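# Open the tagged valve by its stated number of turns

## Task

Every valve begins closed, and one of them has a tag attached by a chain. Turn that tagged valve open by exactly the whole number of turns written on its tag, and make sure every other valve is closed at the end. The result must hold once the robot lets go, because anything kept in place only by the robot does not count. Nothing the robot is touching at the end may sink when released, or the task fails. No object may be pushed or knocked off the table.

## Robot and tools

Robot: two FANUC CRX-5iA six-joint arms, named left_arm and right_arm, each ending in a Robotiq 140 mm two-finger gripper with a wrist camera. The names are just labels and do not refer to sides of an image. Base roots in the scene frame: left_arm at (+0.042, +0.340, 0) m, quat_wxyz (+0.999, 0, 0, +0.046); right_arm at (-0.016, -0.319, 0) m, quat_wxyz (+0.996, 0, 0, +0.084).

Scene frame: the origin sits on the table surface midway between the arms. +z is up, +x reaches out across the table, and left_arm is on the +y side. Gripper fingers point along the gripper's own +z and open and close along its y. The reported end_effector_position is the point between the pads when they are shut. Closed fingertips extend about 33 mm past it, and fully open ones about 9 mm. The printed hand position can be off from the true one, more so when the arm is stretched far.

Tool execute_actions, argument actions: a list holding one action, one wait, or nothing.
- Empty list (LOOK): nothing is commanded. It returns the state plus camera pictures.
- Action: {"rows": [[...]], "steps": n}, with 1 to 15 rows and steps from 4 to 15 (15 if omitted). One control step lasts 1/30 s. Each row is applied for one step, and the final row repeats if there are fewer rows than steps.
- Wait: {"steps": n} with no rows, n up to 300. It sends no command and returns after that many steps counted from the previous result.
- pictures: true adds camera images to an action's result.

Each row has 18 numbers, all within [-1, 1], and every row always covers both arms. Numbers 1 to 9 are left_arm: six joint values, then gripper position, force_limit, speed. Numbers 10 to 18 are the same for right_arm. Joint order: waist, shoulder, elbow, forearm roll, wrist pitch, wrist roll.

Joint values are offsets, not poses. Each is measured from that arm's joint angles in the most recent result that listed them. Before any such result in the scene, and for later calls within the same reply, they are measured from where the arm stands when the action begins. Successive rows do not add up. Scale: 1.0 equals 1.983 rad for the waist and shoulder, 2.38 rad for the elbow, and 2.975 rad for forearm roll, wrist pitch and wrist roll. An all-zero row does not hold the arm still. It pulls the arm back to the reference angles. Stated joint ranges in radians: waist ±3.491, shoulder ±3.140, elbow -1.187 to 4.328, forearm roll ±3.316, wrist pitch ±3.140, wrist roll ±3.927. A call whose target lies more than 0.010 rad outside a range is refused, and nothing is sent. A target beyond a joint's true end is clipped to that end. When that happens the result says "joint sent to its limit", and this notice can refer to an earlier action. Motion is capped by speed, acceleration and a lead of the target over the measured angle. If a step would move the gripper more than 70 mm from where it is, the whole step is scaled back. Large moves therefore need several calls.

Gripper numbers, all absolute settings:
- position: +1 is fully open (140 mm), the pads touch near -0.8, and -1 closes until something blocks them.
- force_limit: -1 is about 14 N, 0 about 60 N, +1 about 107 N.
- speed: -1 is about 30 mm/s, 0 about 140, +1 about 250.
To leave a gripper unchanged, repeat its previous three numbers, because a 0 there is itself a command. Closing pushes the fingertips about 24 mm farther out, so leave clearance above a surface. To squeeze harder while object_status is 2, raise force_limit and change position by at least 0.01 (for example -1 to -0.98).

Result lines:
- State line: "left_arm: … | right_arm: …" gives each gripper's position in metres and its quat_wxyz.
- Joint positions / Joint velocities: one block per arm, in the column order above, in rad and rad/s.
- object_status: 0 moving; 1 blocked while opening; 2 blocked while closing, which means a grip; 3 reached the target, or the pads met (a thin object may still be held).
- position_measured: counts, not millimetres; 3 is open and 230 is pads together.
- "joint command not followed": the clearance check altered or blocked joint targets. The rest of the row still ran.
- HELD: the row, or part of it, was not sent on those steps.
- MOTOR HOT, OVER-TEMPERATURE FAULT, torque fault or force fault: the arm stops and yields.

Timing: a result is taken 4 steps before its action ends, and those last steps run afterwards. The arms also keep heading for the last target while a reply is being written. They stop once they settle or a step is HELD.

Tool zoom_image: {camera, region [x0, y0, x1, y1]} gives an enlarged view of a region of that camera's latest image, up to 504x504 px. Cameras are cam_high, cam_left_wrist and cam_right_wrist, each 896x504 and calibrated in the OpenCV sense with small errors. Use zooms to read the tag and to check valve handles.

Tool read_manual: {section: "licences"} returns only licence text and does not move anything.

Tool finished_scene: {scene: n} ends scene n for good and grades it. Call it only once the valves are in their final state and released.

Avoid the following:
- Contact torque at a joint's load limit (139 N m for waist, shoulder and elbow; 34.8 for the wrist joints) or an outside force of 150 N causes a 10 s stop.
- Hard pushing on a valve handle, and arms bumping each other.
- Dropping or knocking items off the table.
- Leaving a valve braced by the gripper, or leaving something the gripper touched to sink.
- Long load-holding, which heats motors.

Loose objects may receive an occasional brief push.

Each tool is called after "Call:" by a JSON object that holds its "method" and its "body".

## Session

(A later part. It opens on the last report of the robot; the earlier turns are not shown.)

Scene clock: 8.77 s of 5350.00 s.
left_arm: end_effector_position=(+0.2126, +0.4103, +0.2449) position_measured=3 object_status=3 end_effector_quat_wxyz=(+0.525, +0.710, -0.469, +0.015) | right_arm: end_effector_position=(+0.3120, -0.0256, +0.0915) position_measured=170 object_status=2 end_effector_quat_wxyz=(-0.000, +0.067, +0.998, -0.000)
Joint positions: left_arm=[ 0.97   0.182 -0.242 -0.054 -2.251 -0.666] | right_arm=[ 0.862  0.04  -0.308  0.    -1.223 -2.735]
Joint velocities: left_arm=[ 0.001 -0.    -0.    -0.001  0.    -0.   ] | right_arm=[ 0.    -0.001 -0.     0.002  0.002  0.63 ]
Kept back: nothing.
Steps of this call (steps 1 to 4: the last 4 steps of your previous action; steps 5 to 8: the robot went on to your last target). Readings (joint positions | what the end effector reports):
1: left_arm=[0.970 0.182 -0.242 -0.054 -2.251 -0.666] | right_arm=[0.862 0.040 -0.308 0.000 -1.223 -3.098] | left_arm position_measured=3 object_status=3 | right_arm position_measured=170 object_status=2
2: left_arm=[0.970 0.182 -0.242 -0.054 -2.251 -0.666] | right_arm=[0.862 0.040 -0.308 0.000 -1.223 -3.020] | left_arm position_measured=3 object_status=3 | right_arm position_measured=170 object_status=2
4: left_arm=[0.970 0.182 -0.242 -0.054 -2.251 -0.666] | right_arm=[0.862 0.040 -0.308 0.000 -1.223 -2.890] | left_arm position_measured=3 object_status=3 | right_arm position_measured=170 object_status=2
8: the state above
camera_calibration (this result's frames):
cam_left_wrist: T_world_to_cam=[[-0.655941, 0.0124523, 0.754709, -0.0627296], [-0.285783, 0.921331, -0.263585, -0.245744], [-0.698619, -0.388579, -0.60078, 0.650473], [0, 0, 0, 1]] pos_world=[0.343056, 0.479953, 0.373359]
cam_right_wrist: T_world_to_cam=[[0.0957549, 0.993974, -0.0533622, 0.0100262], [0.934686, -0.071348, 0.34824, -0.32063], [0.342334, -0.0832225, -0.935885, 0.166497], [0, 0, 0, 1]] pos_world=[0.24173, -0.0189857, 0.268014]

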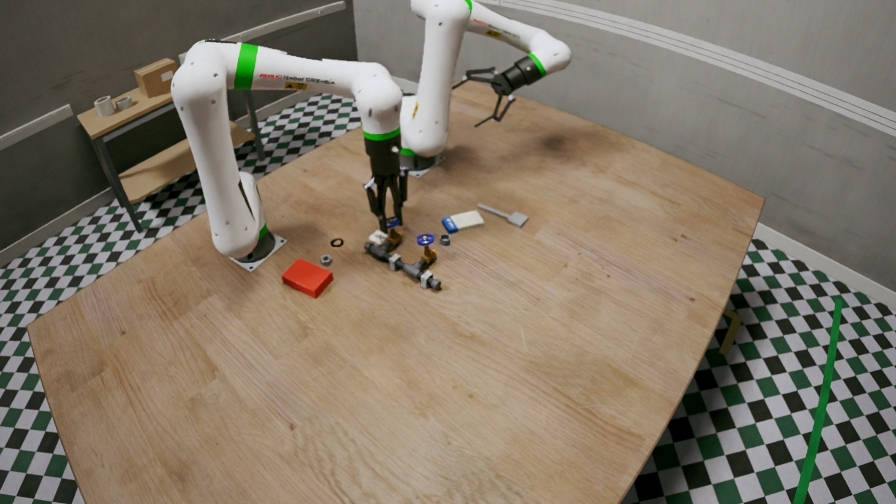

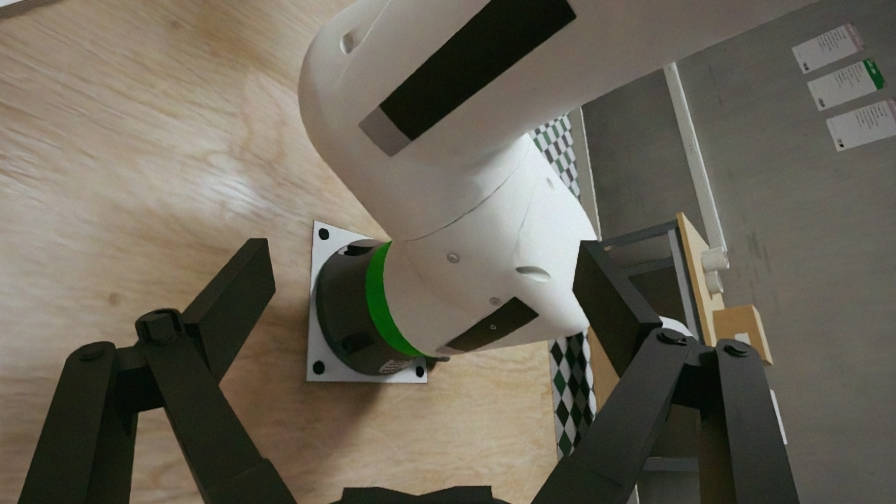

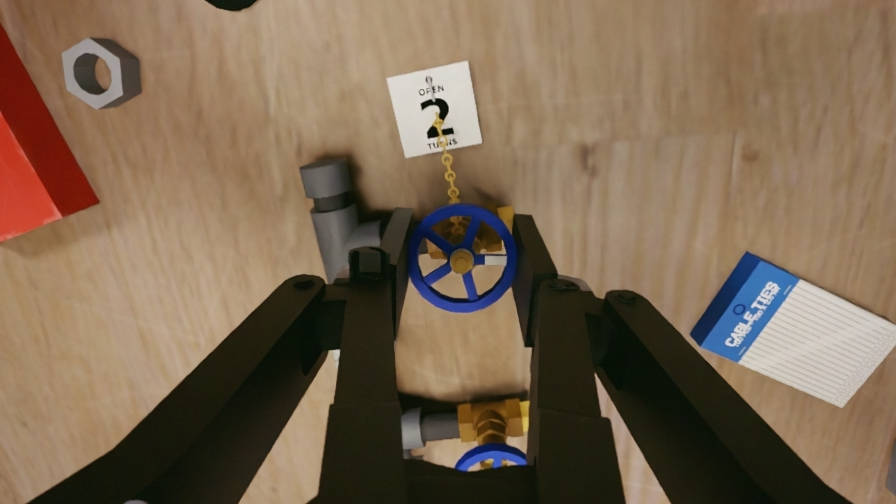

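Call:
{"method": "execute_actions", "body": {"actions": [{"rows":[[0,0,0,0,0,0,1,0,0,0,0,0,0,0,0,-0.98,0.9,-0.3],[0,0,0,0,0,0,1,0,0,0,0,0,0,0,0,-0.98,0.9,-0.3],[0,0,0,0,0,0,1,0,0,0,0,0,0,0,0,-0.98,0.9,-0.3],[0,0,0,0,0,0,1,0,0,0,0,0,0,0,0,-0.98,0.9,-0.3],[0,0,0,0,0,0,1,0,0,0,0,0,0,0,0.5,-0.98,0.9,-0.3]],"steps":15}]}}

Call:
{"method": "execute_actions", "body": {"actions": [{"steps":15}], "pictures": true}}

Scene clock: 10.30 s of 5350.00 s.
left_arm: end_effector_position=(+0.2126, +0.4103, +0.2449) position_measured=3 object_status=3 end_effector_quat_wxyz=(+0.525, +0.710, -0.469, +0.015) | right_arm: end_effector_position=(+0.3120, -0.0255, +0.0916) position_measured=172 object_status=2 end_effector_quat_wxyz=(-0.000, -0.003, +1.000, -0.000)
Joint positions: left_arm=[ 0.97   0.182 -0.242 -0.054 -2.251 -0.666] | right_arm=[ 0.862  0.04  -0.308  0.    -1.223 -2.595]
Joint velocities: left_arm=[ 0.002  0.     0.    -0.001  0.    -0.002] | right_arm=[-0.    -0.001 -0.    -0.001  0.001  1.447]
Steps of this call (steps 1 to 30: the robot went on to your last target; steps 31 to 35: nothing new was sent; steps 36 to 46: the first 11 steps of this action). Readings (joint positions | what the end effector reports):
36: left_arm=[0.970 0.182 -0.242 -0.054 -2.251 -0.666] | right_arm=[0.862 0.040 -0.308 0.000 -1.223 -2.708] | left_arm position_measured=3 object_status=3 | right_arm position_measured=170 object_status=0
37: left_arm=[0.970 0.182 -0.242 -0.054 -2.251 -0.666] | right_arm=[0.862 0.040 -0.308 0.000 -1.223 -2.710] | left_arm position_measured=3 object_status=3 | right_arm position_measured=172 object_status=0
39: left_arm=[0.970 0.182 -0.242 -0.054 -2.251 -0.666] | right_arm=[0.862 0.040 -0.308 0.000 -1.223 -2.730] | left_arm position_measured=3 object_status=3 | right_arm position_measured=172 object_status=0
43: left_arm=[0.970 0.182 -0.242 -0.054 -2.251 -0.666] | right_arm=[0.862 0.040 -0.308 0.000 -1.223 -2.704] | left_arm position_measured=3 object_status=3 | right_arm position_measured=172 object_status=2
46: the state above

Scene clock: 10.80 s of 5350.00 s.
left_arm: end_effector_position=(+0.2126, +0.4103, +0.2449) position_measured=3 object_status=3 end_effector_quat_wxyz=(+0.525, +0.710, -0.469, +0.015) | right_arm: end_effector_position=(+0.3121, -0.0256, +0.0916) position_measured=172 object_status=2 end_effector_quat_wxyz=(-0.000, -0.574, +0.819, -0.000)
Joint positions: left_arm=[ 0.97   0.182 -0.242 -0.054 -2.251 -0.666] | right_arm=[ 0.862  0.04  -0.308  0.    -1.223 -1.379]
Joint velocities: left_arm=[ 0.    -0.    -0.    -0.     0.    -0.001] | right_arm=[-0.    -0.    -0.001  0.    -0.001  1.401]
Kept back: nothing.
Steps of this call (steps 1 to 4: the last 4 steps of your previous action; steps 5 to 15: the robot went on to your last target). Readings (joint positions | what the end effector reports):
1: left_arm=[0.970 0.182 -0.242 -0.054 -2.251 -0.666] | right_arm=[0.862 0.040 -0.308 0.000 -1.223 -2.541] | left_arm position_measured=3 object_status=3 | right_arm position_measured=172 object_status=2
2: left_arm=[0.970 0.182 -0.242 -0.054 -2.251 -0.666] | right_arm=[0.862 0.040 -0.308 0.000 -1.223 -2.479] | left_arm position_measured=3 object_status=3 | right_arm position_measured=172 object_status=2
4: left_arm=[0.970 0.182 -0.242 -0.054 -2.251 -0.666] | right_arm=[0.862 0.040 -0.308 0.000 -1.223 -2.328] | left_arm position_measured=3 object_status=3 | right_arm position_measured=172 object_status=2
8: left_arm=[0.970 0.182 -0.242 -0.054 -2.251 -0.666] | right_arm=[0.862 0.040 -0.308 0.000 -1.223 -1.926] | left_arm position_measured=3 object_status=3 | right_arm position_measured=172 object_status=2
15: the state above
camera_calibration (this result's frames):
cam_left_wrist: T_world_to_cam=[[-0.655941, 0.0124522, 0.754709, -0.0627294], [-0.285783, 0.921331, -0.263585, -0.245744], [-0.698619, -0.388579, -0.60078, 0.650473], [0, 0, 0, 1]] pos_world=[0.343056, 0.479953, 0.373359]
cam_right_wrist: T_world_to_cam=[[-0.950844, 0.305066, -0.0531998, 0.319068], [0.268686, 0.898148, 0.348049, -0.0880401], [0.153959, 0.316646, -0.935966, 0.235543], [0, 0, 0, 1]] pos_world=[0.290776, -0.0928476, 0.268077]

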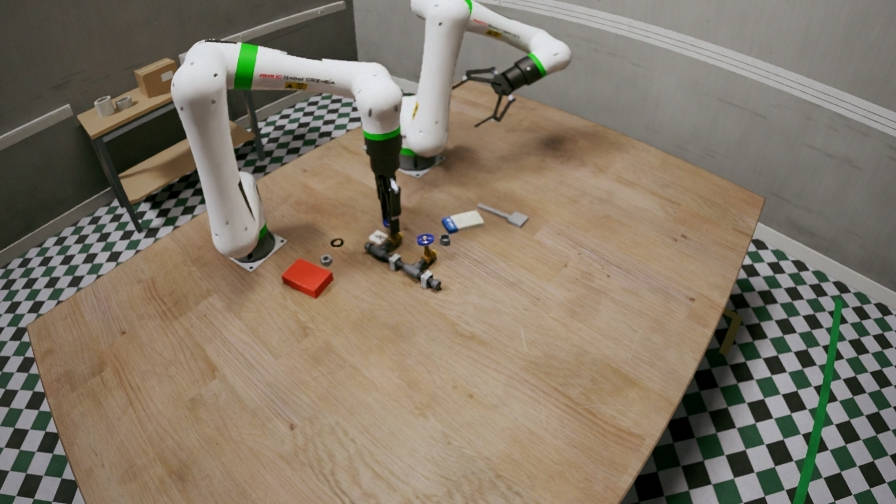

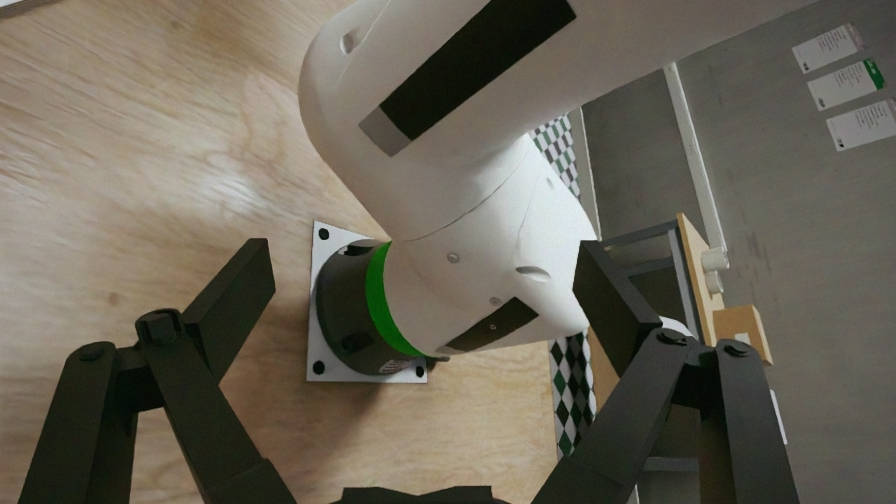

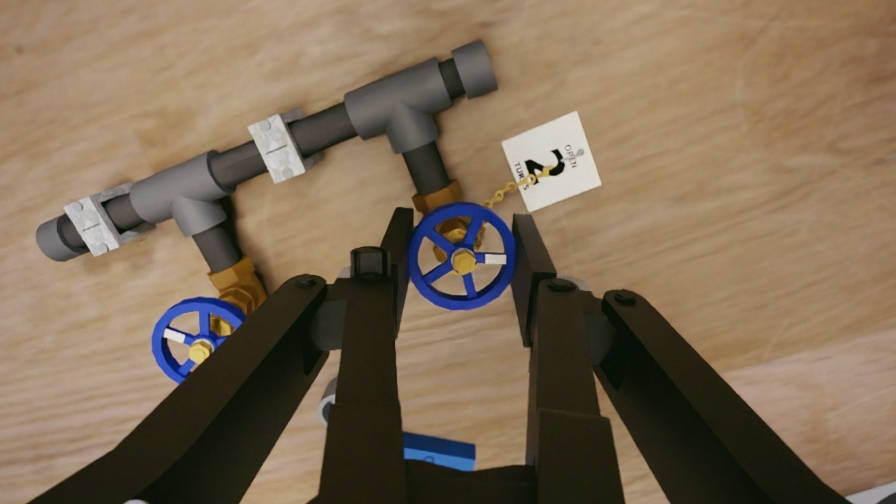

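Call:
{"method": "execute_actions", "body": {"actions": [{"rows":[[0,0,0,0,0,0,1,0,0,0,0,0,0,0,1,-0.98,0.9,-0.3]],"steps":15}]}}

Call:
{"method": "execute_actions", "body": {"actions": [{"rows":[[0,0,0,0,0,0,1,0,0,0,0,0,0,0,1,-0.98,0.9,-0.3]],"steps":15}]}}

Call:
{"method": "execute_actions", "body": {"actions": [{"steps":8}]}}

Scene clock: 11.37 s of 5350.00 s.
left_arm: end_effector_position=(+0.2126, +0.4103, +0.2449) position_measured=3 object_status=3 end_effector_quat_wxyz=(+0.525, +0.710, -0.469, +0.015) | right_arm: end_effector_position=(+0.3121, -0.0256, +0.0915) position_measured=172 object_status=2 end_effector_quat_wxyz=(+0.000, +0.774, -0.633, +0.000)
Joint positions: left_arm=[ 0.97   0.182 -0.242 -0.054 -2.251 -0.666] | right_arm=[ 0.862  0.04  -0.308  0.    -1.223 -0.83 ]
Joint velocities: left_arm=[-0.    -0.     0.    -0.001 -0.    -0.   ] | right_arm=[-0.001  0.    -0.     0.001 -0.001  2.504]
Steps of this call (steps 1 to 6: the robot went on to your last target; steps 7 to 17: the first 11 steps of this action). Readings (joint positions | what the end effector reports):
7: left_arm=[0.970 0.182 -0.242 -0.054 -2.251 -0.666] | right_arm=[0.862 0.040 -0.308 0.000 -1.223 -1.248] | left_arm position_measured=3 object_status=3 | right_arm position_measured=172 object_status=2
8: left_arm=[0.970 0.182 -0.242 -0.054 -2.251 -0.666] | right_arm=[0.862 0.040 -0.308 0.000 -1.223 -1.244] | left_arm position_measured=3 object_status=3 | right_arm position_measured=172 object_status=2
10: left_arm=[0.970 0.182 -0.242 -0.054 -2.251 -0.666] | right_arm=[0.862 0.040 -0.308 0.000 -1.223 -1.213] | left_arm position_measured=3 object_status=3 | right_arm position_measured=172 object_status=2
14: left_arm=[0.970 0.182 -0.242 -0.054 -2.251 -0.666] | right_arm=[0.862 0.040 -0.308 0.000 -1.223 -1.046] | left_arm position_measured=3 object_status=3 | right_arm position_measured=172 object_status=2
17: the state above

Scene clock: 11.87 s of 5350.00 s.
left_arm: end_effector_position=(+0.2126, +0.4103, +0.2449) position_measured=3 object_status=3 end_effector_quat_wxyz=(+0.525, +0.710, -0.469, +0.015) | right_arm: end_effector_position=(+0.3120, -0.0255, +0.0915) position_measured=172 object_status=2 end_effector_quat_wxyz=(+0.000, +0.980, +0.198, -0.000)
Joint positions: left_arm=[ 0.97   0.182 -0.242 -0.054 -2.251 -0.666] | right_arm=[ 0.862  0.04  -0.308  0.    -1.223  0.939]
Joint velocities: left_arm=[0.001 0.    0.    0.001 0.    0.001] | right_arm=[-0.     0.     0.    -0.     0.002  3.645]
Steps of this call (steps 1 to 4: the last 4 steps of your previous action; steps 5 to 15: the first 11 steps of this action, its rows measured from where the robot was after step 4). Readings (joint positions | what the end effector reports):
4: left_arm=[0.970 0.182 -0.242 -0.054 -2.251 -0.666] | right_arm=[0.862 0.040 -0.308 0.000 -1.223 -0.419] | left_arm position_measured=3 object_status=3 | right_arm position_measured=172 object_status=2
5: left_arm=[0.970 0.182 -0.242 -0.054 -2.251 -0.666] | right_arm=[0.862 0.040 -0.308 0.000 -1.223 -0.296] | left_arm position_measured=3 object_status=3 | right_arm position_measured=172 object_status=2
6: left_arm=[0.970 0.182 -0.242 -0.054 -2.251 -0.666] | right_arm=[0.862 0.040 -0.308 0.000 -1.223 -0.172] | left_arm position_measured=3 object_status=3 | right_arm position_measured=172 object_status=2
8: left_arm=[0.970 0.182 -0.242 -0.054 -2.251 -0.666] | right_arm=[0.862 0.040 -0.308 0.000 -1.223 0.075] | left_arm position_measured=3 object_status=3 | right_arm position_measured=172 object_status=2
12: left_arm=[0.970 0.182 -0.242 -0.054 -2.251 -0.666] | right_arm=[0.862 0.040 -0.308 0.000 -1.223 0.569] | left_arm position_measured=3 object_status=3 | right_arm position_measured=172 object_status=2
15: the state above

Scene clock: 12.13 s of 5350.00 s.
left_arm: end_effector_position=(+0.2126, +0.4103, +0.2449) position_measured=3 object_status=3 end_effector_quat_wxyz=(+0.525, +0.710, -0.469, +0.015) | right_arm: end_effector_position=(+0.3121, -0.0256, +0.0915) position_measured=172 object_status=2 end_effector_quat_wxyz=(+0.000, +0.776, +0.631, -0.000)
Joint positions: left_arm=[ 0.97   0.182 -0.242 -0.054 -2.251 -0.666] | right_arm=[ 0.862  0.04  -0.308  0.    -1.223  1.906]
Joint velocities: left_arm=[ 0.001  0.001  0.     0.    -0.    -0.002] | right_arm=[ 0.    -0.     0.     0.002 -0.001  3.126]
Kept back: nothing.
Steps of this call (steps 1 to 4: the last 4 steps of your previous action; steps 5 to 8: the robot went on to your last target). Readings (joint positions | what the end effector reports):
1: left_arm=[0.970 0.182 -0.242 -0.054 -2.251 -0.666] | right_arm=[0.862 0.040 -0.308 0.000 -1.223 1.062] | left_arm position_measured=3 object_status=3 | right_arm position_measured=172 object_status=2
2: left_arm=[0.970 0.182 -0.242 -0.054 -2.251 -0.666] | right_arm=[0.862 0.040 -0.308 0.000 -1.223 1.186] | left_arm position_measured=3 object_status=3 | right_arm position_measured=172 object_status=2
4: left_arm=[0.970 0.182 -0.242 -0.054 -2.251 -0.666] | right_arm=[0.862 0.040 -0.308 0.000 -1.223 1.432] | left_arm position_measured=3 object_status=3 | right_arm position_measured=172 object_status=2
8: the state above

Call:
{"method": "execute_actions", "body": {"actions": [{"rows":[[0,0,0,0,0,0,1,0,0,0,0,0,0,0,0.5694,-0.98,0.9,-0.3]],"steps":15}]}}

Call:
{"method": "execute_actions", "body": {"actions": [{"steps":10}], "pictures": true}}

Scene clock: 12.60 s of 5350.00 s.
left_arm: end_effector_position=(+0.2126, +0.4103, +0.2449) position_measured=3 object_status=3 end_effector_quat_wxyz=(+0.525, +0.710, -0.469, +0.015) | right_arm: end_effector_position=(+0.3121, -0.0256, +0.0915) position_measured=172 object_status=2 end_effector_quat_wxyz=(+0.000, +0.230, +0.973, -0.000)
Joint positions: left_arm=[ 0.97   0.182 -0.242 -0.054 -2.251 -0.666] | right_arm=[ 0.862  0.04  -0.308  0.    -1.223  3.219]
Joint velocities: left_arm=[-0.    -0.001 -0.    -0.     0.     0.001] | right_arm=[-0.    -0.    -0.     0.001  0.001  2.391]
Steps of this call (steps 1 to 3: the robot went on to your last target; steps 4 to 14: the first 11 steps of this action). Readings (joint positions | what the end effector reports):
4: left_arm=[0.970 0.182 -0.242 -0.054 -2.251 -0.666] | right_arm=[0.862 0.040 -0.308 0.000 -1.223 2.261] | left_arm position_measured=3 object_status=3 | right_arm position_measured=172 object_status=2
5: left_arm=[0.970 0.182 -0.242 -0.054 -2.251 -0.666] | right_arm=[0.862 0.040 -0.308 0.000 -1.223 2.335] | left_arm position_measured=3 object_status=3 | right_arm position_measured=172 object_status=2
7: left_arm=[0.970 0.182 -0.242 -0.054 -2.251 -0.666] | right_arm=[0.862 0.040 -0.308 0.000 -1.223 2.505] | left_arm position_measured=3 object_status=3 | right_arm position_measured=172 object_status=2
11: left_arm=[0.970 0.182 -0.242 -0.054 -2.251 -0.666] | right_arm=[0.862 0.040 -0.308 0.000 -1.223 2.936] | left_arm position_measured=3 object_status=3 | right_arm position_measured=172 object_status=2
14: the state above

Scene clock: 12.93 s of 5350.00 s.
left_arm: end_effector_position=(+0.2126, +0.4103, +0.2449) position_measured=3 object_status=3 end_effector_quat_wxyz=(+0.525, +0.710, -0.469, +0.015) | right_arm: end_effector_position=(+0.3121, -0.0256, +0.0915) position_measured=172 object_status=2 end_effector_quat_wxyz=(-0.000, +0.042, +0.999, -0.000)
Joint positions: left_arm=[ 0.97   0.182 -0.242 -0.054 -2.251 -0.666] | right_arm=[ 0.862  0.04  -0.308  0.    -1.223  3.599]
Joint velocities: left_arm=[ 0.001 -0.001  0.    -0.     0.    -0.001] | right_arm=[-0.     0.     0.     0.001  0.001  0.011]
Kept back: nothing.
Steps of this call (steps 1 to 4: the last 4 steps of your previous action; steps 5 to 10: the robot went on to your last target). Readings (joint positions | what the end effector reports):
1: left_arm=[0.970 0.182 -0.242 -0.054 -2.251 -0.666] | right_arm=[0.862 0.040 -0.308 0.000 -1.223 3.296] | left_arm position_measured=3 object_status=3 | right_arm position_measured=172 object_status=2
2: left_arm=[0.970 0.182 -0.242 -0.054 -2.251 -0.666] | right_arm=[0.862 0.040 -0.308 0.000 -1.223 3.364] | left_arm position_measured=3 object_status=3 | right_arm position_measured=172 object_status=2
4: left_arm=[0.970 0.182 -0.242 -0.054 -2.251 -0.666] | right_arm=[0.862 0.040 -0.308 0.000 -1.223 3.475] | left_arm position_measured=3 object_status=3 | right_arm position_measured=172 object_status=2
8: left_arm=[0.970 0.182 -0.242 -0.054 -2.251 -0.666] | right_arm=[0.862 0.040 -0.308 0.000 -1.223 3.591] | left_arm position_measured=3 object_status=3 | right_arm position_measured=172 object_status=2
10: the state above
camera_calibration (this result's frames):
cam_left_wrist: T_world_to_cam=[[-0.655941, 0.012452, 0.754709, -0.0627294], [-0.285783, 0.921331, -0.263584, -0.245744], [-0.698619, -0.388579, -0.60078, 0.650473], [0, 0, 0, 1]] pos_world=[0.343056, 0.479953, 0.373359]
cam_right_wrist: T_world_to_cam=[[0.0447413, 0.99757, -0.053401, 0.0260722], [0.937104, -0.0233864, 0.348266, -0.3202], [0.346171, -0.0656241, -0.935874, 0.165746], [0, 0, 0, 1]] pos_world=[0.241518, -0.0226202, 0.268024]

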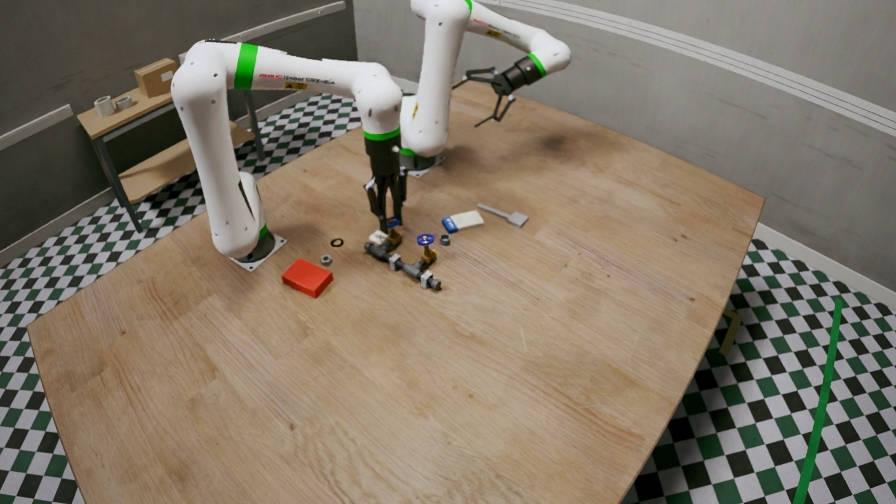

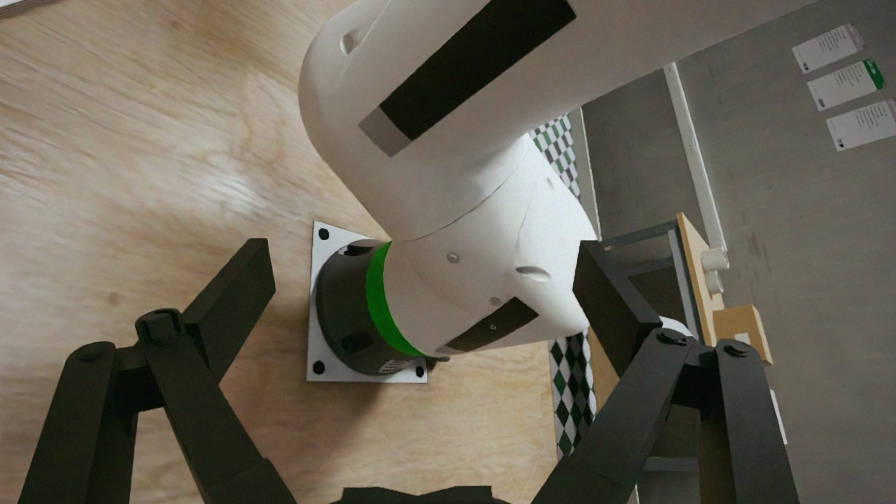

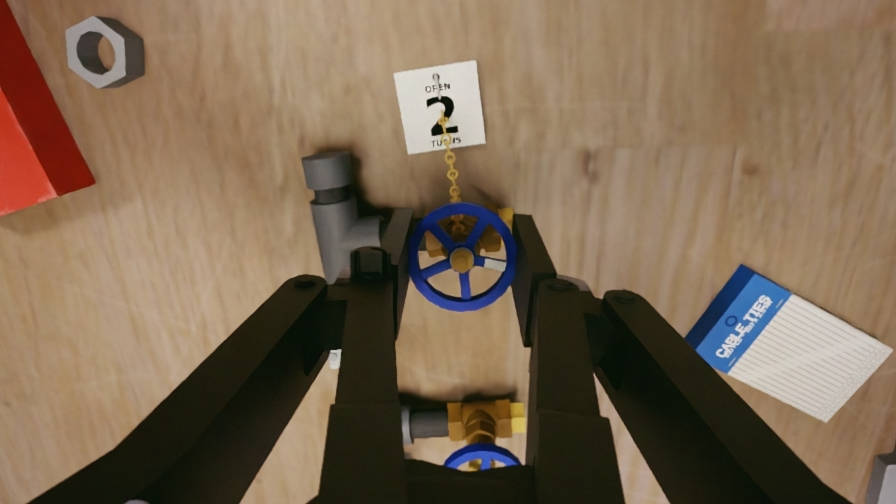

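Call:
{"method": "execute_actions", "body": {"actions": [{"rows":[[0,0,0,0,0,0,1,0,0,0,0,0,0,0,0,0.05,0.9,1],[0,0,0,0,0,0,1,0,0,0,0,0,0,0,0,0.05,0.9,1],[0,0,0,0,0,0,1,0,0,0,0,0,0,0,0,0.05,0.9,1],[0,0,0,0,0,0,1,0,0,0,0,0,0,0,-1,0.05,0.9,1]],"steps":15}]}}

Call:
{"method": "execute_actions", "body": {"actions": [{"rows":[[0,0,0,0,0,0,1,0,0,0,0,0,0,0,-1,0.05,0.9,1]],"steps":15}]}}

Call:
{"method": "execute_actions", "body": {"actions": [{"steps":6}]}}

Scene clock: 13.77 s of 5350.00 s.
left_arm: end_effector_position=(+0.2126, +0.4103, +0.2449) position_measured=3 object_status=3 end_effector_quat_wxyz=(+0.525, +0.710, -0.469, +0.015) | right_arm: end_effector_position=(+0.3120, -0.0256, +0.0915) position_measured=123 object_status=0 end_effector_quat_wxyz=(-0.000, +0.142, +0.990, -0.000)
Joint positions: left_arm=[ 0.97   0.182 -0.242 -0.054 -2.251 -0.666] | right_arm=[ 0.862  0.04  -0.308  0.    -1.223  3.398]
Joint velocities: left_arm=[-0.    -0.001 -0.     0.002  0.    -0.002] | right_arm=[-0.002  0.     0.    -0.     0.    -1.734]
From where the robot then was, a joint's target lay farther than a number of 1.0 reaches, so one or more steps of this call were cut to that.
Steps of this call (steps 1 to 14: the robot went on to your last target; steps 15 to 25: the first 11 steps of this action). Readings (joint positions | what the end effector reports):
15: left_arm=[0.970 0.182 -0.242 -0.054 -2.251 -0.666] | right_arm=[0.862 0.040 -0.308 0.000 -1.223 3.600] | left_arm position_measured=3 object_status=3 | right_arm position_measured=172 object_status=0
16: left_arm=[0.970 0.182 -0.242 -0.054 -2.251 -0.666] | right_arm=[0.862 0.040 -0.308 0.000 -1.223 3.600] | left_arm position_measured=3 object_status=3 | right_arm position_measured=172 object_status=0
18: left_arm=[0.970 0.182 -0.242 -0.054 -2.251 -0.666] | right_arm=[0.862 0.040 -0.308 -0.001 -1.223 3.600] | left_arm position_measured=3 object_status=3 | right_arm position_measured=151 object_status=0
22: left_arm=[0.970 0.182 -0.242 -0.054 -2.251 -0.666] | right_arm=[0.862 0.040 -0.308 -0.000 -1.223 3.536] | left_arm position_measured=3 object_status=3 | right_arm position_measured=123 object_status=0
25: the state above

Scene clock: 14.27 s of 5350.00 s.
left_arm: end_effector_position=(+0.2126, +0.4103, +0.2449) position_measured=3 object_status=3 end_effector_quat_wxyz=(+0.525, +0.710, -0.469, +0.015) | right_arm: end_effector_position=(+0.3121, -0.0256, +0.0915) position_measured=123 object_status=3 end_effector_quat_wxyz=(+0.000, +0.813, +0.582, -0.000)
Joint positions: left_arm=[ 0.97   0.182 -0.242 -0.054 -2.251 -0.666] | right_arm=[ 0.862  0.04  -0.308  0.    -1.223  1.783]
Joint velocities: left_arm=[-0.001 -0.002  0.     0.001  0.    -0.001] | right_arm=[ 0.001  0.     0.     0.001 -0.    -3.644]
Steps of this call (steps 1 to 4: the last 4 steps of your previous action; steps 5 to 15: the first 11 steps of this action, its rows measured from where the robot was after step 4). Readings (joint positions | what the end effector reports):
4: left_arm=[0.970 0.182 -0.242 -0.054 -2.251 -0.666] | right_arm=[0.862 0.040 -0.308 0.000 -1.223 3.092] | left_arm position_measured=3 object_status=3 | right_arm position_measured=123 object_status=3
5: left_arm=[0.970 0.182 -0.242 -0.054 -2.251 -0.666] | right_arm=[0.862 0.040 -0.308 0.000 -1.223 2.993] | left_arm position_measured=3 object_status=3 | right_arm position_measured=123 object_status=3
6: left_arm=[0.970 0.182 -0.242 -0.054 -2.251 -0.666] | right_arm=[0.862 0.040 -0.308 0.000 -1.223 2.886] | left_arm position_measured=3 object_status=3 | right_arm position_measured=123 object_status=3
8: left_arm=[0.970 0.182 -0.242 -0.054 -2.251 -0.666] | right_arm=[0.862 0.040 -0.308 0.000 -1.223 2.648] | left_arm position_measured=3 object_status=3 | right_arm position_measured=123 object_status=3
12: left_arm=[0.970 0.182 -0.242 -0.054 -2.251 -0.666] | right_arm=[0.862 0.040 -0.308 0.000 -1.223 2.153] | left_arm position_measured=3 object_status=3 | right_arm position_measured=123 object_status=3
15: the state above

Scene clock: 14.47 s of 5350.00 s.
left_arm: end_effector_position=(+0.2126, +0.4103, +0.2449) position_measured=3 object_status=3 end_effector_quat_wxyz=(+0.525, +0.710, -0.469, +0.015) | right_arm: end_effector_position=(+0.3121, -0.0256, +0.0915) position_measured=123 object_status=3 end_effector_quat_wxyz=(+0.000, +0.969, +0.248, -0.000)
Joint positions: left_arm=[ 0.97   0.182 -0.242 -0.054 -2.251 -0.666] | right_arm=[ 0.862  0.04  -0.308  0.    -1.223  1.043]
Joint velocities: left_arm=[-0.001 -0.     0.     0.    -0.     0.   ] | right_arm=[ 0.     0.     0.    -0.001 -0.001 -3.604]
Kept back: nothing.
Steps of this call (steps 1 to 4: the last 4 steps of your previous action; steps 5 to 6: the robot went on to your last target). Readings (joint positions | what the end effector reports):
1: left_arm=[0.970 0.182 -0.242 -0.054 -2.251 -0.666] | right_arm=[0.862 0.040 -0.308 0.000 -1.223 1.659] | left_arm position_measured=3 object_status=3 | right_arm position_measured=123 object_status=3
2: left_arm=[0.970 0.182 -0.242 -0.054 -2.251 -0.666] | right_arm=[0.862 0.040 -0.308 0.000 -1.223 1.536] | left_arm position_measured=3 object_status=3 | right_arm position_measured=123 object_status=3
4: left_arm=[0.970 0.182 -0.242 -0.054 -2.251 -0.666] | right_arm=[0.862 0.040 -0.308 0.000 -1.223 1.289] | left_arm position_measured=3 object_status=3 | right_arm position_measured=123 object_status=3
6: the state above

Call:
{"method": "execute_actions", "body": {"actions": [{"rows":[[0,0,0,0,0,0,1,0,0,0,0,0,0,0,-1,0.05,0.9,1]],"steps":15}]}}

Call:
{"method": "execute_actions", "body": {"actions": [{"steps":2}]}}

Scene clock: 14.97 s of 5350.00 s.
left_arm: end_effector_position=(+0.2126, +0.4103, +0.2449) position_measured=3 object_status=3 end_effector_quat_wxyz=(+0.525, +0.710, -0.469, +0.015) | right_arm: end_effector_position=(+0.3121, -0.0256, +0.0915) position_measured=123 object_status=3 end_effector_quat_wxyz=(+0.000, +0.840, -0.542, +0.000)
Joint positions: left_arm=[ 0.97   0.182 -0.242 -0.054 -2.251 -0.666] | right_arm=[ 0.862  0.04  -0.308  0.    -1.223 -0.606]
Joint velocities: left_arm=[-0.     0.001 -0.    -0.    -0.     0.001] | right_arm=[-0.    -0.     0.001  0.     0.001 -3.644]
Steps of this call (steps 1 to 4: the robot went on to your last target; steps 5 to 15: the first 11 steps of this action). Readings (joint positions | what the end effector reports):
5: left_arm=[0.970 0.182 -0.242 -0.054 -2.251 -0.666] | right_arm=[0.862 0.040 -0.308 0.000 -1.223 0.520] | left_arm position_measured=3 object_status=3 | right_arm position_measured=123 object_status=3
6: left_arm=[0.970 0.182 -0.242 -0.054 -2.251 -0.666] | right_arm=[0.862 0.040 -0.308 0.000 -1.223 0.434] | left_arm position_measured=3 object_status=3 | right_arm position_measured=123 object_status=3
8: left_arm=[0.970 0.182 -0.242 -0.054 -2.251 -0.666] | right_arm=[0.862 0.040 -0.308 0.000 -1.223 0.241] | left_arm position_measured=3 object_status=3 | right_arm position_measured=123 object_status=3
12: left_arm=[0.970 0.182 -0.242 -0.054 -2.251 -0.666] | right_arm=[0.862 0.040 -0.308 0.000 -1.223 -0.235] | left_arm position_measured=3 object_status=3 | right_arm position_measured=123 object_status=3
15: the state above

Scene clock: 15.10 s of 5350.00 s.
left_arm: end_effector_position=(+0.2126, +0.4103, +0.2449) position_measured=3 object_status=3 end_effector_quat_wxyz=(+0.525, +0.710, -0.469, +0.015) | right_arm: end_effector_position=(+0.3121, -0.0256, +0.0915) position_measured=123 object_status=3 end_effector_quat_wxyz=(-0.000, -0.683, +0.731, -0.000)
Joint positions: left_arm=[ 0.97   0.182 -0.242 -0.054 -2.251 -0.666] | right_arm=[ 0.862  0.04  -0.308  0.    -1.223 -1.097]
Joint velocities: left_arm=[-0.001  0.001 -0.    -0.     0.     0.   ] | right_arm=[ 0.001 -0.    -0.    -0.001  0.001 -3.504]
Kept back: nothing.
Steps of this call (steps 1 to 4: the last 4 steps of your previous action). Readings (joint positions | what the end effector reports):
1: left_arm=[0.970 0.182 -0.242 -0.054 -2.251 -0.666] | right_arm=[0.862 0.040 -0.308 0.000 -1.223 -0.729] | left_arm position_measured=3 object_status=3 | right_arm position_measured=123 object_status=3
2: left_arm=[0.970 0.182 -0.242 -0.054 -2.251 -0.666] | right_arm=[0.862 0.040 -0.308 0.000 -1.223 -0.853] | left_arm position_measured=3 object_status=3 | right_arm position_measured=123 object_status=3
4: the state above

To -2.3: -1.203/2.975 = -0.404; then close.

Call:
{"method": "execute_actions", "body": {"actions": [{"rows":[[0,0,0,0,0,0,1,0,0,0,0,0,0,0,-0.404,0.05,0.9,1],[0,0,0,0,0,0,1,0,0,0,0,0,0,0,-0.404,0.05,0.9,1],[0,0,0,0,0,0,1,0,0,0,0,0,0,0,-0.404,0.05,0.9,1],[0,0,0,0,0,0,1,0,0,0,0,0,0,0,-0.404,0.05,0.9,1],[0,0,0,0,0,0,1,0,0,0,0,0,0,0,-0.404,0.05,0.9,1],[0,0,0,0,0,0,1,0,0,0,0,0,0,0,-0.404,0.05,0.9,1],[0,0,0,0,0,0,1,0,0,0,0,0,0,0,-0.404,0.05,0.9,1],[0,0,0,0,0,0,1,0,0,0,0,0,0,0,-0.404,0.05,0.9,1],[0,0,0,0,0,0,1,0,0,0,0,0,0,0,-0.404,-1,0.9,-0.2]],"steps":15}]}}

Call:
{"method": "execute_actions", "body": {"actions": [{"steps":10}], "pictures": true}}

Scene clock: 15.67 s of 5350.00 s.
left_arm: end_effector_position=(+0.2126, +0.4103, +0.2449) position_measured=3 object_status=3 end_effector_quat_wxyz=(+0.525, +0.710, -0.469, +0.015) | right_arm: end_effector_position=(+0.3121, -0.0256, +0.0915) position_measured=131 object_status=0 end_effector_quat_wxyz=(-0.000, -0.161, +0.987, -0.000)
Joint positions: left_arm=[ 0.97   0.182 -0.242 -0.054 -2.251 -0.666] | right_arm=[ 0.862  0.04  -0.308  0.    -1.223 -2.277]
Joint velocities: left_arm=[ 0.    -0.001  0.    -0.001 -0.    -0.001] | right_arm=[ 0.001  0.     0.001  0.    -0.001 -0.565]
Steps of this call (steps 1 to 6: the robot went on to your last target; steps 7 to 17: the first 11 steps of this action). Readings (joint positions | what the end effector reports):
7: left_arm=[0.970 0.182 -0.242 -0.054 -2.251 -0.666] | right_arm=[0.862 0.040 -0.308 0.000 -1.223 -1.727] | left_arm position_measured=3 object_status=3 | right_arm position_measured=123 object_status=3
8: left_arm=[0.970 0.182 -0.242 -0.054 -2.251 -0.666] | right_arm=[0.862 0.040 -0.308 0.000 -1.223 -1.788] | left_arm position_measured=3 object_status=3 | right_arm position_measured=123 object_status=3
10: left_arm=[0.970 0.182 -0.242 -0.054 -2.251 -0.666] | right_arm=[0.862 0.040 -0.308 0.000 -1.223 -1.932] | left_arm position_measured=3 object_status=3 | right_arm position_measured=123 object_status=3
14: left_arm=[0.970 0.182 -0.242 -0.054 -2.251 -0.666] | right_arm=[0.862 0.040 -0.308 0.000 -1.223 -2.180] | left_arm position_measured=3 object_status=3 | right_arm position_measured=123 object_status=3
17: the state above

Scene clock: 16.00 s of 5350.00 s.
left_arm: end_effector_position=(+0.2126, +0.4103, +0.2449) position_measured=3 object_status=3 end_effector_quat_wxyz=(+0.525, +0.710, -0.469, +0.015) | right_arm: end_effector_position=(+0.3122, -0.0258, +0.0916) position_measured=172 object_status=0 end_effector_quat_wxyz=(+0.000, -0.150, +0.989, -0.000)
Joint positions: left_arm=[ 0.97   0.182 -0.242 -0.054 -2.251 -0.666] | right_arm=[ 0.861  0.04  -0.308  0.001 -1.223 -2.299]
Joint velocities: left_arm=[-0.    -0.002 -0.    -0.001  0.    -0.002] | right_arm=[ 0.001 -0.     0.    -0.005  0.001 -0.   ]
Kept back: nothing.
Steps of this call (steps 1 to 4: the last 4 steps of your previous action; steps 5 to 10: the robot went on to your last target). Readings (joint positions | what the end effector reports):
1: left_arm=[0.970 0.182 -0.242 -0.054 -2.251 -0.666] | right_arm=[0.862 0.040 -0.308 0.000 -1.223 -2.292] | left_arm position_measured=3 object_status=3 | right_arm position_measured=137 object_status=0
2: left_arm=[0.970 0.182 -0.242 -0.054 -2.251 -0.666] | right_arm=[0.862 0.040 -0.308 0.000 -1.223 -2.298] | left_arm position_measured=3 object_status=3 | right_arm position_measured=143 object_status=0
4: left_arm=[0.970 0.182 -0.242 -0.054 -2.251 -0.666] | right_arm=[0.862 0.040 -0.308 0.000 -1.223 -2.299] | left_arm position_measured=3 object_status=3 | right_arm position_measured=156 object_status=0
8: left_arm=[0.970 0.182 -0.242 -0.054 -2.251 -0.666] | right_arm=[0.861 0.040 -0.308 0.001 -1.224 -2.299] | left_arm position_measured=3 object_status=3 | right_arm position_measured=172 object_status=0
10: the state above
camera_calibration (this result's frames):
cam_left_wrist: T_world_to_cam=[[-0.655941, 0.0124522, 0.754709, -0.0627295], [-0.285784, 0.921331, -0.263585, -0.245744], [-0.698619, -0.38858, -0.60078, 0.650473], [0, 0, 0, 1]] pos_world=[0.343056, 0.479953, 0.373359]
cam_right_wrist: T_world_to_cam=[[-0.333065, 0.941371, -0.0537389, 0.142751], [0.877292, 0.330273, 0.34825, -0.292559], [0.345581, 0.0688452, -0.93586, 0.169423], [0, 0, 0, 1]] pos_world=[0.245656, -0.049421, 0.268111]

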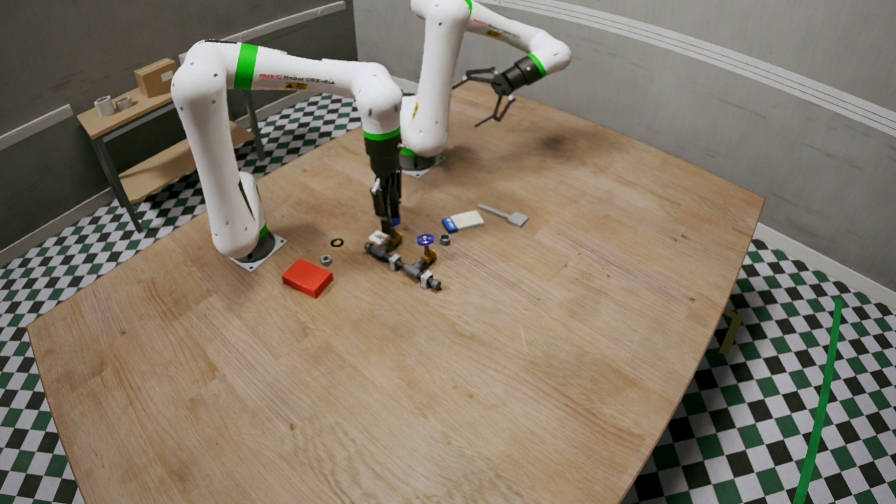

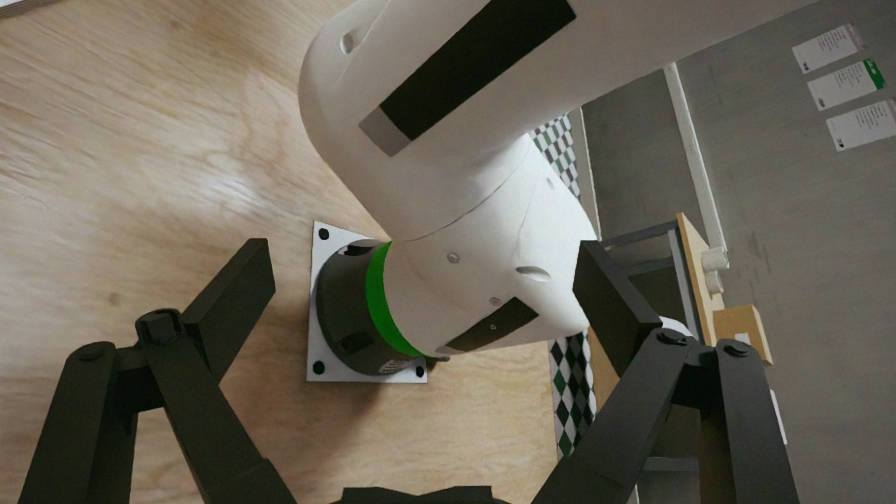

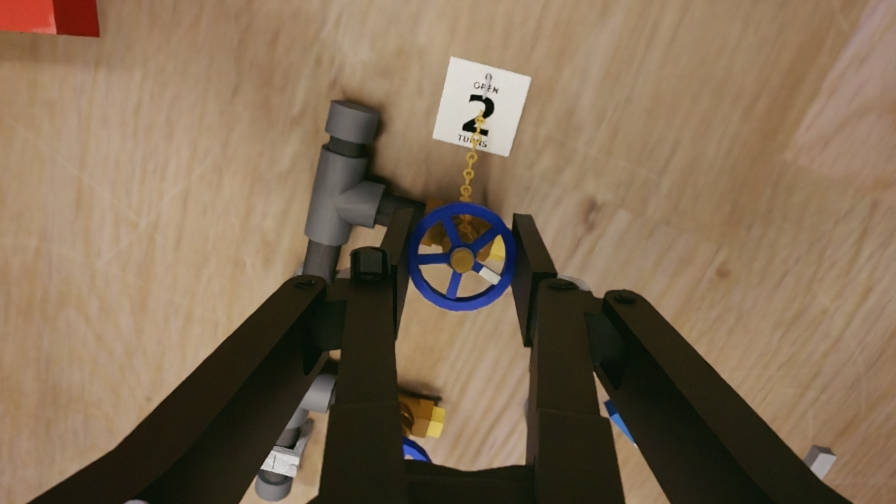

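Call:
{"method": "execute_actions", "body": {"actions": [{"rows":[[0,0,0,0,0,0,1,0,0,0,0,0,0,0,1,-1,0.9,-0.2]],"steps":15}]}}

Call:
{"method": "execute_actions", "body": {"actions": [{"rows":[[0,0,0,0,0,0,1,0,0,0,0,0,0,0,1,-1,0.9,-0.2]],"steps":15}]}}

Call:
{"method": "execute_actions", "body": {"actions": [{"steps":1}]}}

Scene clock: 16.53 s of 5350.00 s.
left_arm: end_effector_position=(+0.2126, +0.4103, +0.2449) position_measured=3 object_status=3 end_effector_quat_wxyz=(+0.525, +0.710, -0.469, +0.015) | right_arm: end_effector_position=(+0.3121, -0.0256, +0.0915) position_measured=172 object_status=2 end_effector_quat_wxyz=(-0.000, -0.352, +0.936, -0.000)
Joint positions: left_arm=[ 0.97   0.182 -0.242 -0.054 -2.251 -0.666] | right_arm=[ 0.861  0.04  -0.308  0.    -1.223 -1.881]
Joint velocities: left_arm=[ 0.001  0.001 -0.     0.001  0.    -0.002] | right_arm=[-0.    -0.     0.     0.001 -0.001  2.506]
Steps of this call (steps 1 to 5: the robot went on to your last target; steps 6 to 16: the first 11 steps of this action). Readings (joint positions | what the end effector reports):
6: left_arm=[0.970 0.182 -0.242 -0.054 -2.251 -0.666] | right_arm=[0.861 0.040 -0.308 0.000 -1.223 -2.299] | left_arm position_measured=3 object_status=3 | right_arm position_measured=172 object_status=2
7: left_arm=[0.970 0.182 -0.242 -0.054 -2.251 -0.666] | right_arm=[0.861 0.040 -0.308 0.000 -1.223 -2.297] | left_arm position_measured=3 object_status=3 | right_arm position_measured=172 object_status=2
9: left_arm=[0.970 0.182 -0.242 -0.054 -2.251 -0.666] | right_arm=[0.861 0.040 -0.308 0.000 -1.223 -2.265] | left_arm position_measured=3 object_status=3 | right_arm position_measured=172 object_status=2
13: left_arm=[0.970 0.182 -0.242 -0.054 -2.251 -0.666] | right_arm=[0.861 0.040 -0.308 0.000 -1.223 -2.098] | left_arm position_measured=3 object_status=3 | right_arm position_measured=172 object_status=2
16: the state above

Scene clock: 17.03 s of 5350.00 s.
left_arm: end_effector_position=(+0.2126, +0.4103, +0.2449) position_measured=3 object_status=3 end_effector_quat_wxyz=(+0.525, +0.710, -0.469, +0.015) | right_arm: end_effector_position=(+0.3121, -0.0257, +0.0916) position_measured=172 object_status=2 end_effector_quat_wxyz=(+0.000, +0.947, -0.321, +0.000)
Joint positions: left_arm=[ 0.97   0.182 -0.242 -0.054 -2.251 -0.666] | right_arm=[ 0.861  0.04  -0.308  0.    -1.223 -0.113]
Joint velocities: left_arm=[-0.    -0.001  0.     0.    -0.     0.001] | right_arm=[ 0.     0.     0.    -0.001 -0.     3.646]
Steps of this call (steps 1 to 4: the last 4 steps of your previous action; steps 5 to 15: the first 11 steps of this action, its rows measured from where the robot was after step 4). Readings (joint positions | what the end effector reports):
4: left_arm=[0.970 0.182 -0.242 -0.054 -2.251 -0.666] | right_arm=[0.861 0.040 -0.308 0.000 -1.223 -1.471] | left_arm position_measured=3 object_status=3 | right_arm position_measured=172 object_status=2
5: left_arm=[0.970 0.182 -0.242 -0.054 -2.251 -0.666] | right_arm=[0.861 0.040 -0.308 0.000 -1.223 -1.347] | left_arm position_measured=3 object_status=3 | right_arm position_measured=172 object_status=2
6: left_arm=[0.970 0.182 -0.242 -0.054 -2.251 -0.666] | right_arm=[0.861 0.040 -0.308 0.000 -1.223 -1.223] | left_arm position_measured=3 object_status=3 | right_arm position_measured=172 object_status=2
8: left_arm=[0.970 0.182 -0.242 -0.054 -2.251 -0.666] | right_arm=[0.861 0.040 -0.308 0.000 -1.223 -0.976] | left_arm position_measured=3 object_status=3 | right_arm position_measured=172 object_status=2
12: left_arm=[0.970 0.182 -0.242 -0.054 -2.251 -0.666] | right_arm=[0.861 0.040 -0.308 0.000 -1.223 -0.483] | left_arm position_measured=3 object_status=3 | right_arm position_measured=172 object_status=2
15: the state above

Scene clock: 17.17 s of 5350.00 s.
left_arm: end_effector_position=(+0.2126, +0.4103, +0.2449) position_measured=3 object_status=3 end_effector_quat_wxyz=(+0.525, +0.710, -0.469, +0.015) | right_arm: end_effector_position=(+0.3121, -0.0257, +0.0916) position_measured=172 object_status=2 end_effector_quat_wxyz=(+0.000, +0.997, -0.080, +0.000)
Joint positions: left_arm=[ 0.97   0.182 -0.242 -0.054 -2.251 -0.666] | right_arm=[ 0.862  0.04  -0.308  0.    -1.223  0.381]
Joint velocities: left_arm=[ 0.002 -0.    -0.     0.001  0.     0.003] | right_arm=[ 0.    -0.     0.001  0.001  0.     3.645]
Kept back: nothing.
Steps of this call (steps 1 to 4: the last 4 steps of your previous action). Readings (joint positions | what the end effector reports):
1: left_arm=[0.970 0.182 -0.242 -0.054 -2.251 -0.666] | right_arm=[0.861 0.040 -0.308 0.000 -1.223 0.011] | left_arm position_measured=3 object_status=3 | right_arm position_measured=172 object_status=2
2: left_arm=[0.970 0.182 -0.242 -0.054 -2.251 -0.666] | right_arm=[0.861 0.040 -0.308 0.000 -1.223 0.134] | left_arm position_measured=3 object_status=3 | right_arm position_measured=172 object_status=2
4: the state above


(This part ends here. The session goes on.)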